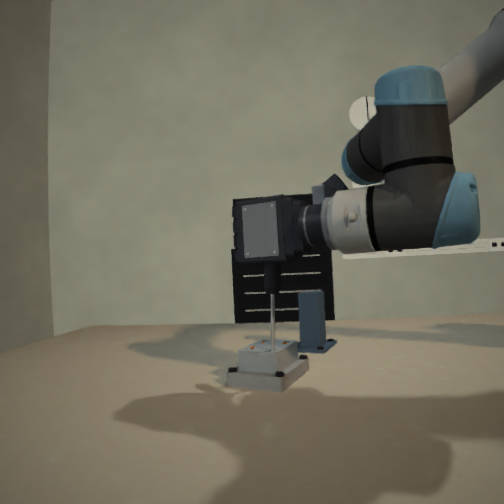

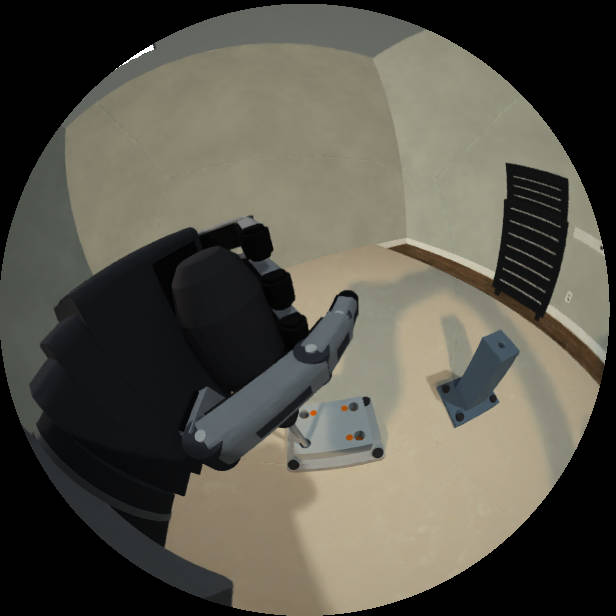

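Scene clock: 200.97 s of 13600.00 s.
end_effector_position=(+0.6908, +0.0822, +0.1808) hand_measured=(-0.720, -0.720, -0.680, -0.720, +0.150, -1.000) hand_load_n=(+0.0, +0.0, +0.0, +0.0, +0.0, +0.0) hand_stopped_by=(moving, moving, moving, moving, moving, target) hand_force_limit=1.00 hand_speed=0.30 end_effector_quat_wxyz=(+0.121, +0.700, -0.138, +0.691) end_effector_velocity=(+0.002, -0.001, -0.000) end_effector_angular_velocity=(+0.000, +0.001, +0.000)
Joint positions: [ 0.199 -1.083  1.717 -0.615  2.126 -4.679]
Joint velocities: [-0.003  0.002 -0.002  0.001 -0.004  0.   ]
Wrist force (N, on the end effector, along its own x y z axes, offset not removed): [-0.9 2.4 0.5]
Wrist torque (N m, same axes, about the end effector's origin, offset not removed): [0.45 0.21 0.06]
Hand target: +0.691, +0.082, +0.181; +0.121, +0.700, -0.138, +0.691
Off the commanded pose: 0.000 m, 0 deg.
Steps of this call (steps 1 to 9: all 9 steps of this action). Readings (end_effector_position | what the end effector reports):
1: (+0.6899, +0.0826, +0.1809) | hand_measured=(-1.000, -0.956, -0.946, -0.994, -0.030, -1.000) hand_load_n=(+0.0, +3.0, +10.5, +16.5, +15.0, +6.0) hand_stopped_by=(moving, moving, moving, moving, moving, target) hand_force_limit=1.00 hand_speed=0.30
2: (+0.6900, +0.0826, +0.1809) | hand_measured=(-1.000, -0.956, -0.946, -0.994, -0.030, -1.000) hand_load_n=(+0.0, +3.0, +10.5, +16.5, +15.0, +6.0) hand_stopped_by=(moving, moving, moving, moving, moving, target) hand_force_limit=1.00 hand_speed=0.30
4: (+0.6903, +0.0825, +0.1808) | hand_measured=(-0.934, -0.892, -0.896, -0.932, +0.010, -1.000) hand_load_n=(+0.0, +0.0, -13.0, +0.0, +12.5, +4.5) hand_stopped_by=(moving, moving, moving, moving, moving, target) hand_force_limit=1.00 hand_speed=0.30
8: (+0.6908, +0.0823, +0.1808) | hand_measured=(-0.720, -0.720, -0.740, -0.720, +0.152, -1.000) hand_load_n=(+0.0, +0.0, -3.5, +0.0, +3.0, +1.5) hand_stopped_by=(moving, moving, moving, moving, moving, target) hand_force_limit=1.00 hand_speed=0.30
9: the state above

Scene clock: 202.47 s of 13600.00 s.
end_effector_position=(+0.7116, +0.1034, +0.1815) hand_measured=(-0.720, -0.720, -0.680, -0.720, +0.150, -1.000) hand_load_n=(+0.0, +0.0, +0.0, +0.0, +0.0, +0.0) hand_stopped_by=(target, target, target, target, target, target) hand_force_limit=1.00 hand_speed=0.30 end_effector_quat_wxyz=(-0.042, +0.710, +0.041, +0.702) end_effector_velocity=(+0.001, +0.000, -0.001) end_effector_angular_velocity=(+0.000, +0.000, +0.014)
Joint positions: [ 0.011 -1.19   1.892 -0.692  1.453 -4.71 ]
Joint velocities: [-0.008 -0.     0.003 -0.002 -0.022 -0.   ]
Wrist force (N, on the end effector, along its own x y z axes, offset not removed): [0.5 2.1 1.9]
Wrist torque (N m, same axes, about the end effector's origin, offset not removed): [0.31 -0.06 0.12]
Hand target: +0.712, +0.103, +0.182; -0.043, +0.710, +0.042, +0.702
Off the commanded pose: 0.000 m, 0 deg.
move: done
camera_calibration (this result's frames):
cam_wrist: T_world_to_cam=[[0.147313, -0.974608, -0.168636, 0.0377462], [-0.569657, 0.0557777, -0.819988, 0.550615], [0.808573, 0.216859, -0.546975, -0.373334], [0, 0, 0, 1]] pos_world=[0.609969, 0.0870364, 0.253659]

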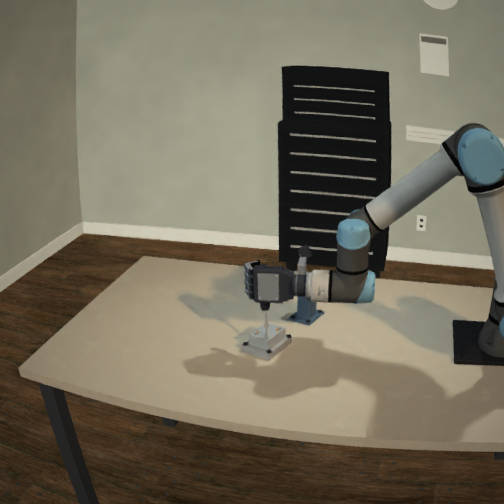

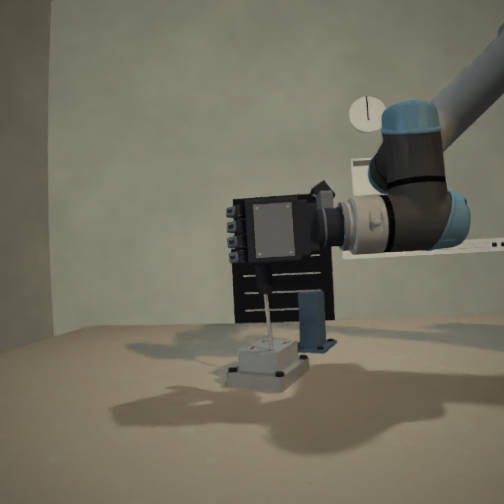

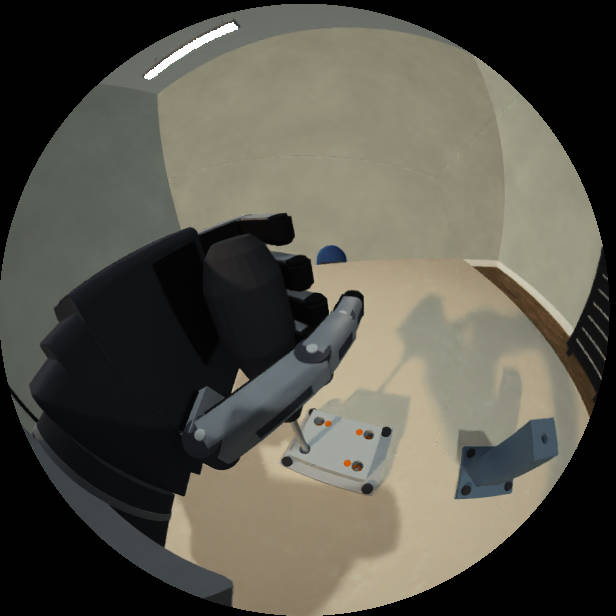

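Scene clock: 203.77 s of 13600.00 s.
end_effector_position=(+0.7197, +0.1319, +0.1817) hand_measured=(-0.720, -0.720, -0.680, -0.720, +0.150, -1.000) hand_load_n=(+0.0, +0.0, +0.0, +0.0, +0.0, +0.0) hand_stopped_by=(target, target, target, target, target, target) hand_force_limit=1.00 hand_speed=0.30 end_effector_quat_wxyz=(-0.214, +0.675, +0.231, +0.668) end_effector_velocity=(+0.001, +0.001, +0.000) end_effector_angular_velocity=(-0.001, +0.000, +0.016)
Joint positions: [-0.204 -1.171  1.863 -0.67   0.717 -4.748]
Joint velocities: [-0.004  0.004 -0.008  0.005 -0.02  -0.002]
Wrist force (N, on the end effector, along its own x y z axes, offset not removed): [1.2 1.3 0.6]
Wrist torque (N m, same axes, about the end effector's origin, offset not removed): [0.20 -0.16 0.09]
Hand target: +0.720, +0.132, +0.182; -0.215, +0.674, +0.231, +0.668
Off the commanded pose: 0.000 m, 0 deg.
move: done
camera_calibration (this result's frames):
cam_wrist: T_world_to_cam=[[0.615122, -0.774402, -0.148076, -0.302498], [-0.514502, -0.251953, -0.819639, 0.554623], [0.597422, 0.580363, -0.553413, -0.280809], [0, 0, 0, 1]] pos_world=[0.639189, 0.0684551, 0.254395]

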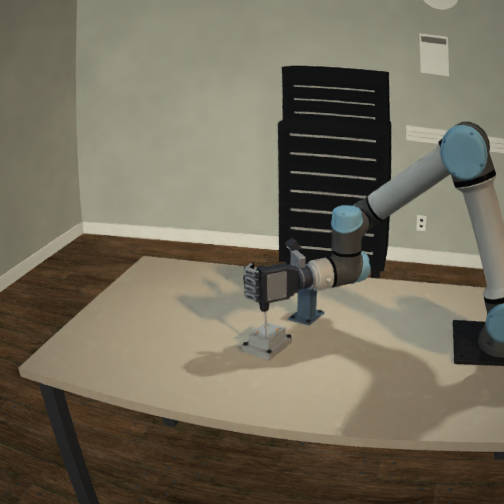

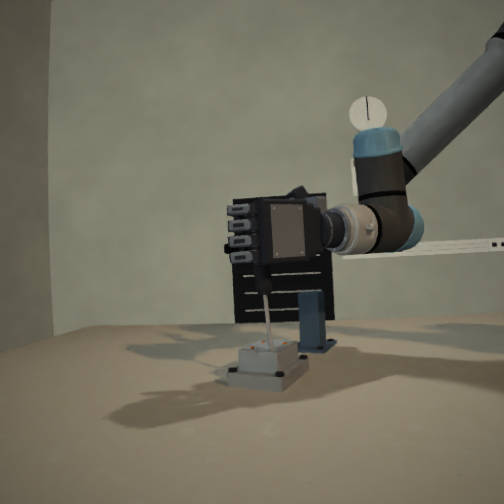

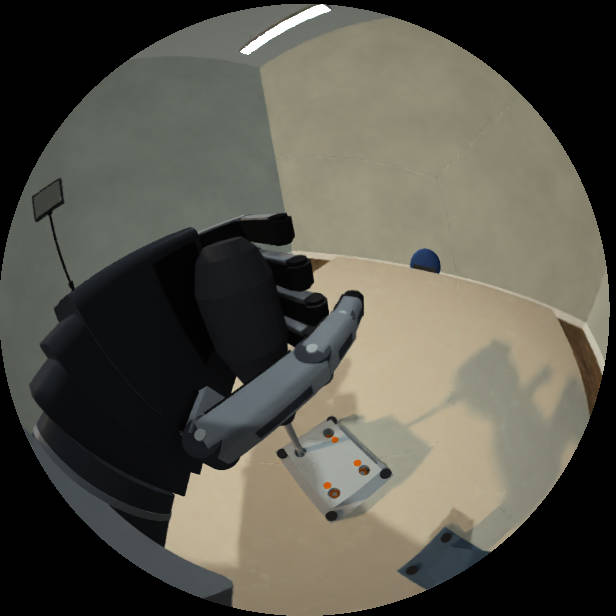

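Scene clock: 204.17 s of 13600.00 s.
end_effector_position=(+0.7198, +0.1318, +0.1817) hand_measured=(-1.000, -0.958, -0.946, -0.998, -0.040, -1.000) hand_load_n=(+0.0, +10.0, +10.0, +9.5, +15.5, +4.0) hand_stopped_by=(target, force, force, target, force, target) hand_force_limit=1.00 hand_speed=0.00 end_effector_quat_wxyz=(-0.214, +0.675, +0.231, +0.668) end_effector_velocity=(+0.000, -0.000, +0.000) end_effector_angular_velocity=(-0.000, -0.001, -0.001)
Joint positions: [-0.204 -1.171  1.863 -0.67   0.717 -4.748]
Joint velocities: [-0.    -0.    -0.    -0.     0.001 -0.   ]
Wrist force (N, on the end effector, along its own x y z axes, offset not removed): [1.5 2.9 1.4]
Wrist torque (N m, same axes, about the end effector's origin, offset not removed): [0.45 0.00 0.07]
Hand target: +0.720, +0.132, +0.182; -0.214, +0.675, +0.231, +0.668
Off the commanded pose: 0.000 m, 0 deg.
Steps of this call (steps 1 to 12: all 12 steps of this action). Readings (end_effector_position | what the end effector reports):
1: (+0.7197, +0.1319, +0.1817) | hand_measured=(-0.720, -0.720, -0.680, -0.720, +0.150, -1.000) hand_load_n=(+0.0, +0.0, +0.0, +0.0, +0.0, +0.0) hand_stopped_by=(moving, moving, moving, moving, target, target) hand_force_limit=1.00 hand_speed=0.00
2: (+0.7197, +0.1319, +0.1817) | hand_measured=(-0.720, -0.720, -0.680, -0.720, +0.150, -1.000) hand_load_n=(+0.0, +0.0, +0.0, +0.0, +0.0, +0.0) hand_stopped_by=(moving, moving, moving, moving, target, target) hand_force_limit=1.00 hand_speed=0.00
4: (+0.7197, +0.1319, +0.1817) | hand_measured=(-0.770, -0.770, -0.730, -0.770, +0.152, -1.000) hand_load_n=(+0.0, +0.0, +3.5, +0.0, +2.0, +0.5) hand_stopped_by=(moving, moving, moving, moving, moving, target) hand_force_limit=1.00 hand_speed=0.00
8: (+0.7198, +0.1318, +0.1817) | hand_measured=(-0.992, -0.958, -0.946, -0.990, +0.090, -1.000) hand_load_n=(+0.0, +10.5, +12.0, +7.5, +5.5, +1.5) hand_stopped_by=(moving, force, force, moving, moving, target) hand_force_limit=1.00 hand_speed=0.00
12: the state above

Scene clock: 205.70 s of 13600.00 s.
end_effector_position=(+0.7114, +0.1032, +0.1815) hand_measured=(-1.000, -0.958, -0.946, -0.996, -0.030, -1.000) hand_load_n=(+0.0, +5.5, +10.5, +12.5, +15.0, +5.0) hand_stopped_by=(target, force, force, target, force, target) hand_force_limit=1.00 hand_speed=0.00 end_effector_quat_wxyz=(-0.042, +0.710, +0.041, +0.702) end_effector_velocity=(+0.001, -0.000, +0.000) end_effector_angular_velocity=(-0.000, -0.000, -0.015)
Joint positions: [ 0.01  -1.19   1.893 -0.693  1.453 -4.71 ]
Joint velocities: [ 0.008  0.004 -0.006  0.002  0.023  0.   ]
Wrist force (N, on the end effector, along its own x y z axes, offset not removed): [9.1 3.4 1.0]
Wrist torque (N m, same axes, about the end effector's origin, offset not removed): [0.42 -0.44 0.21]
Hand target: +0.712, +0.103, +0.182; -0.041, +0.710, +0.040, +0.702
Off the commanded pose: 0.000 m, 0 deg.
move: done
camera_calibration (this result's frames):
cam_wrist: T_world_to_cam=[[0.147315, -0.97461, -0.168621, 0.0375735], [-0.56936, 0.0558439, -0.820189, 0.55038], [0.808781, 0.216833, -0.546677, -0.373404], [0, 0, 0, 1]] pos_world=[0.609831, 0.0868503, 0.25362]

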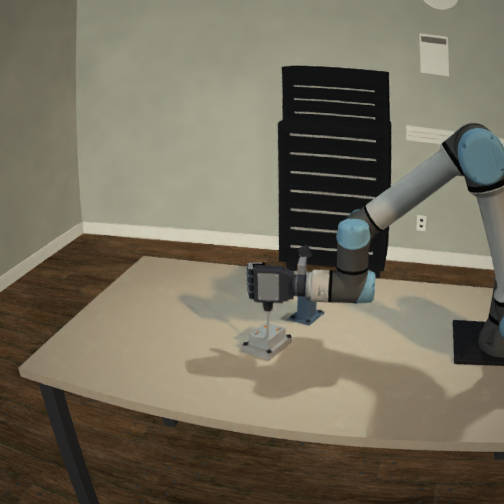

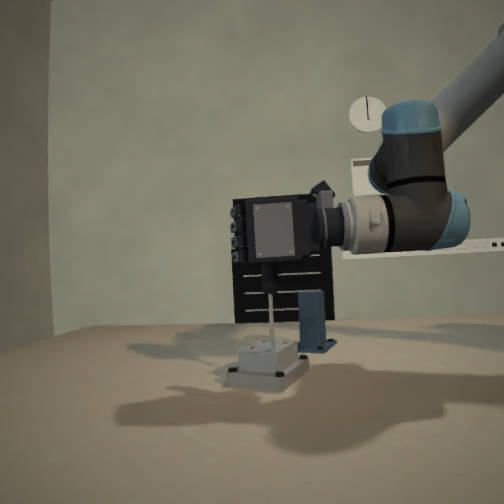

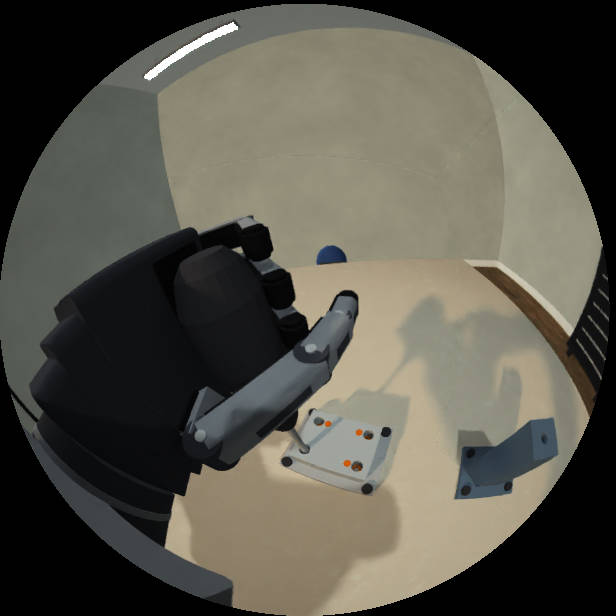

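Scene clock: 206.97 s of 13600.00 s.
end_effector_position=(+0.6899, +0.0826, +0.1806) hand_measured=(-1.000, -0.958, -0.946, -0.996, -0.030, -1.000) hand_load_n=(+0.0, +3.0, +10.5, +16.0, +15.0, +5.5) hand_stopped_by=(target, force, force, target, force, target) hand_force_limit=1.00 hand_speed=0.00 end_effector_quat_wxyz=(+0.121, +0.699, -0.138, +0.691) end_effector_velocity=(+0.000, -0.001, +0.000) end_effector_angular_velocity=(+0.001, +0.001, -0.015)
Joint positions: [ 0.2   -1.084  1.72  -0.616  2.128 -4.679]
Joint velocities: [ 0.002  0.006 -0.011  0.007  0.017  0.002]
Wrist force (N, on the end effector, along its own x y z axes, offset not removed): [1.7 3.8 3.4]
Wrist torque (N m, same axes, about the end effector's origin, offset not removed): [0.39 0.19 0.03]
Hand target: +0.690, +0.083, +0.181; +0.121, +0.699, -0.138, +0.691
Off the commanded pose: 0.000 m, 0 deg.
move: done
camera_calibration (this result's frames):
cam_wrist: T_world_to_cam=[[-0.324014, -0.927182, -0.188009, 0.345309], [-0.475912, 0.331498, -0.814627, 0.450282], [0.817632, -0.174475, -0.548667, -0.325403], [0, 0, 0, 1]] pos_world=[0.59224, 0.114122, 0.253195]

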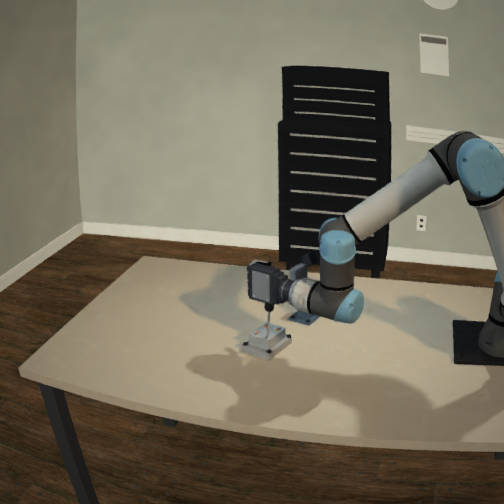

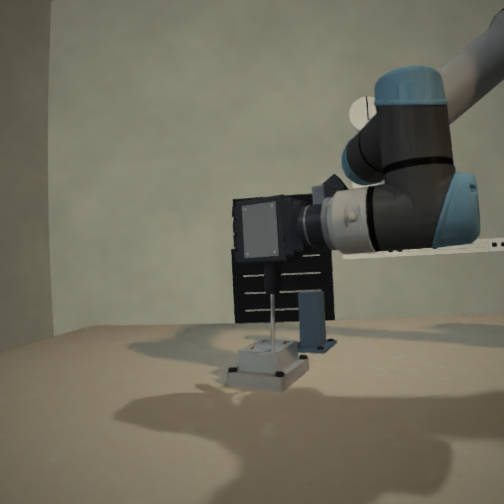

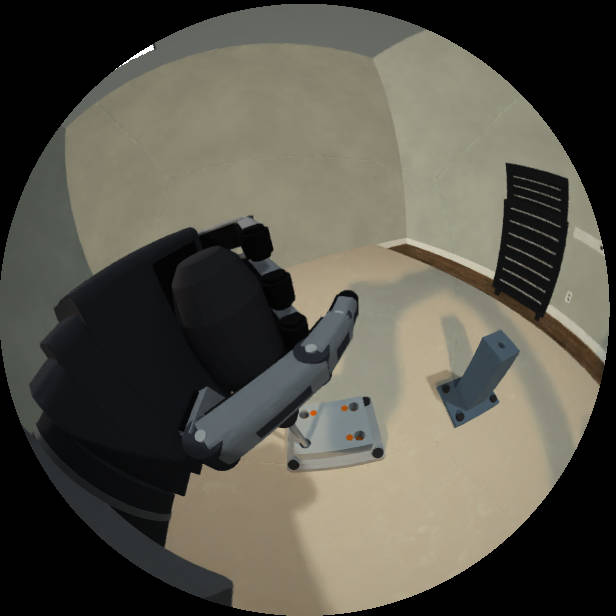

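Region (210, 240, 330, 380) of cam_low's 504x504 image, scaled by 3.600, with more detail than that image has; it fills the left 432 columns of this view, and the rest is white.

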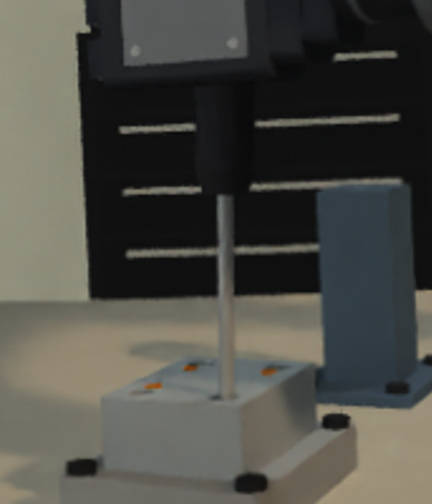

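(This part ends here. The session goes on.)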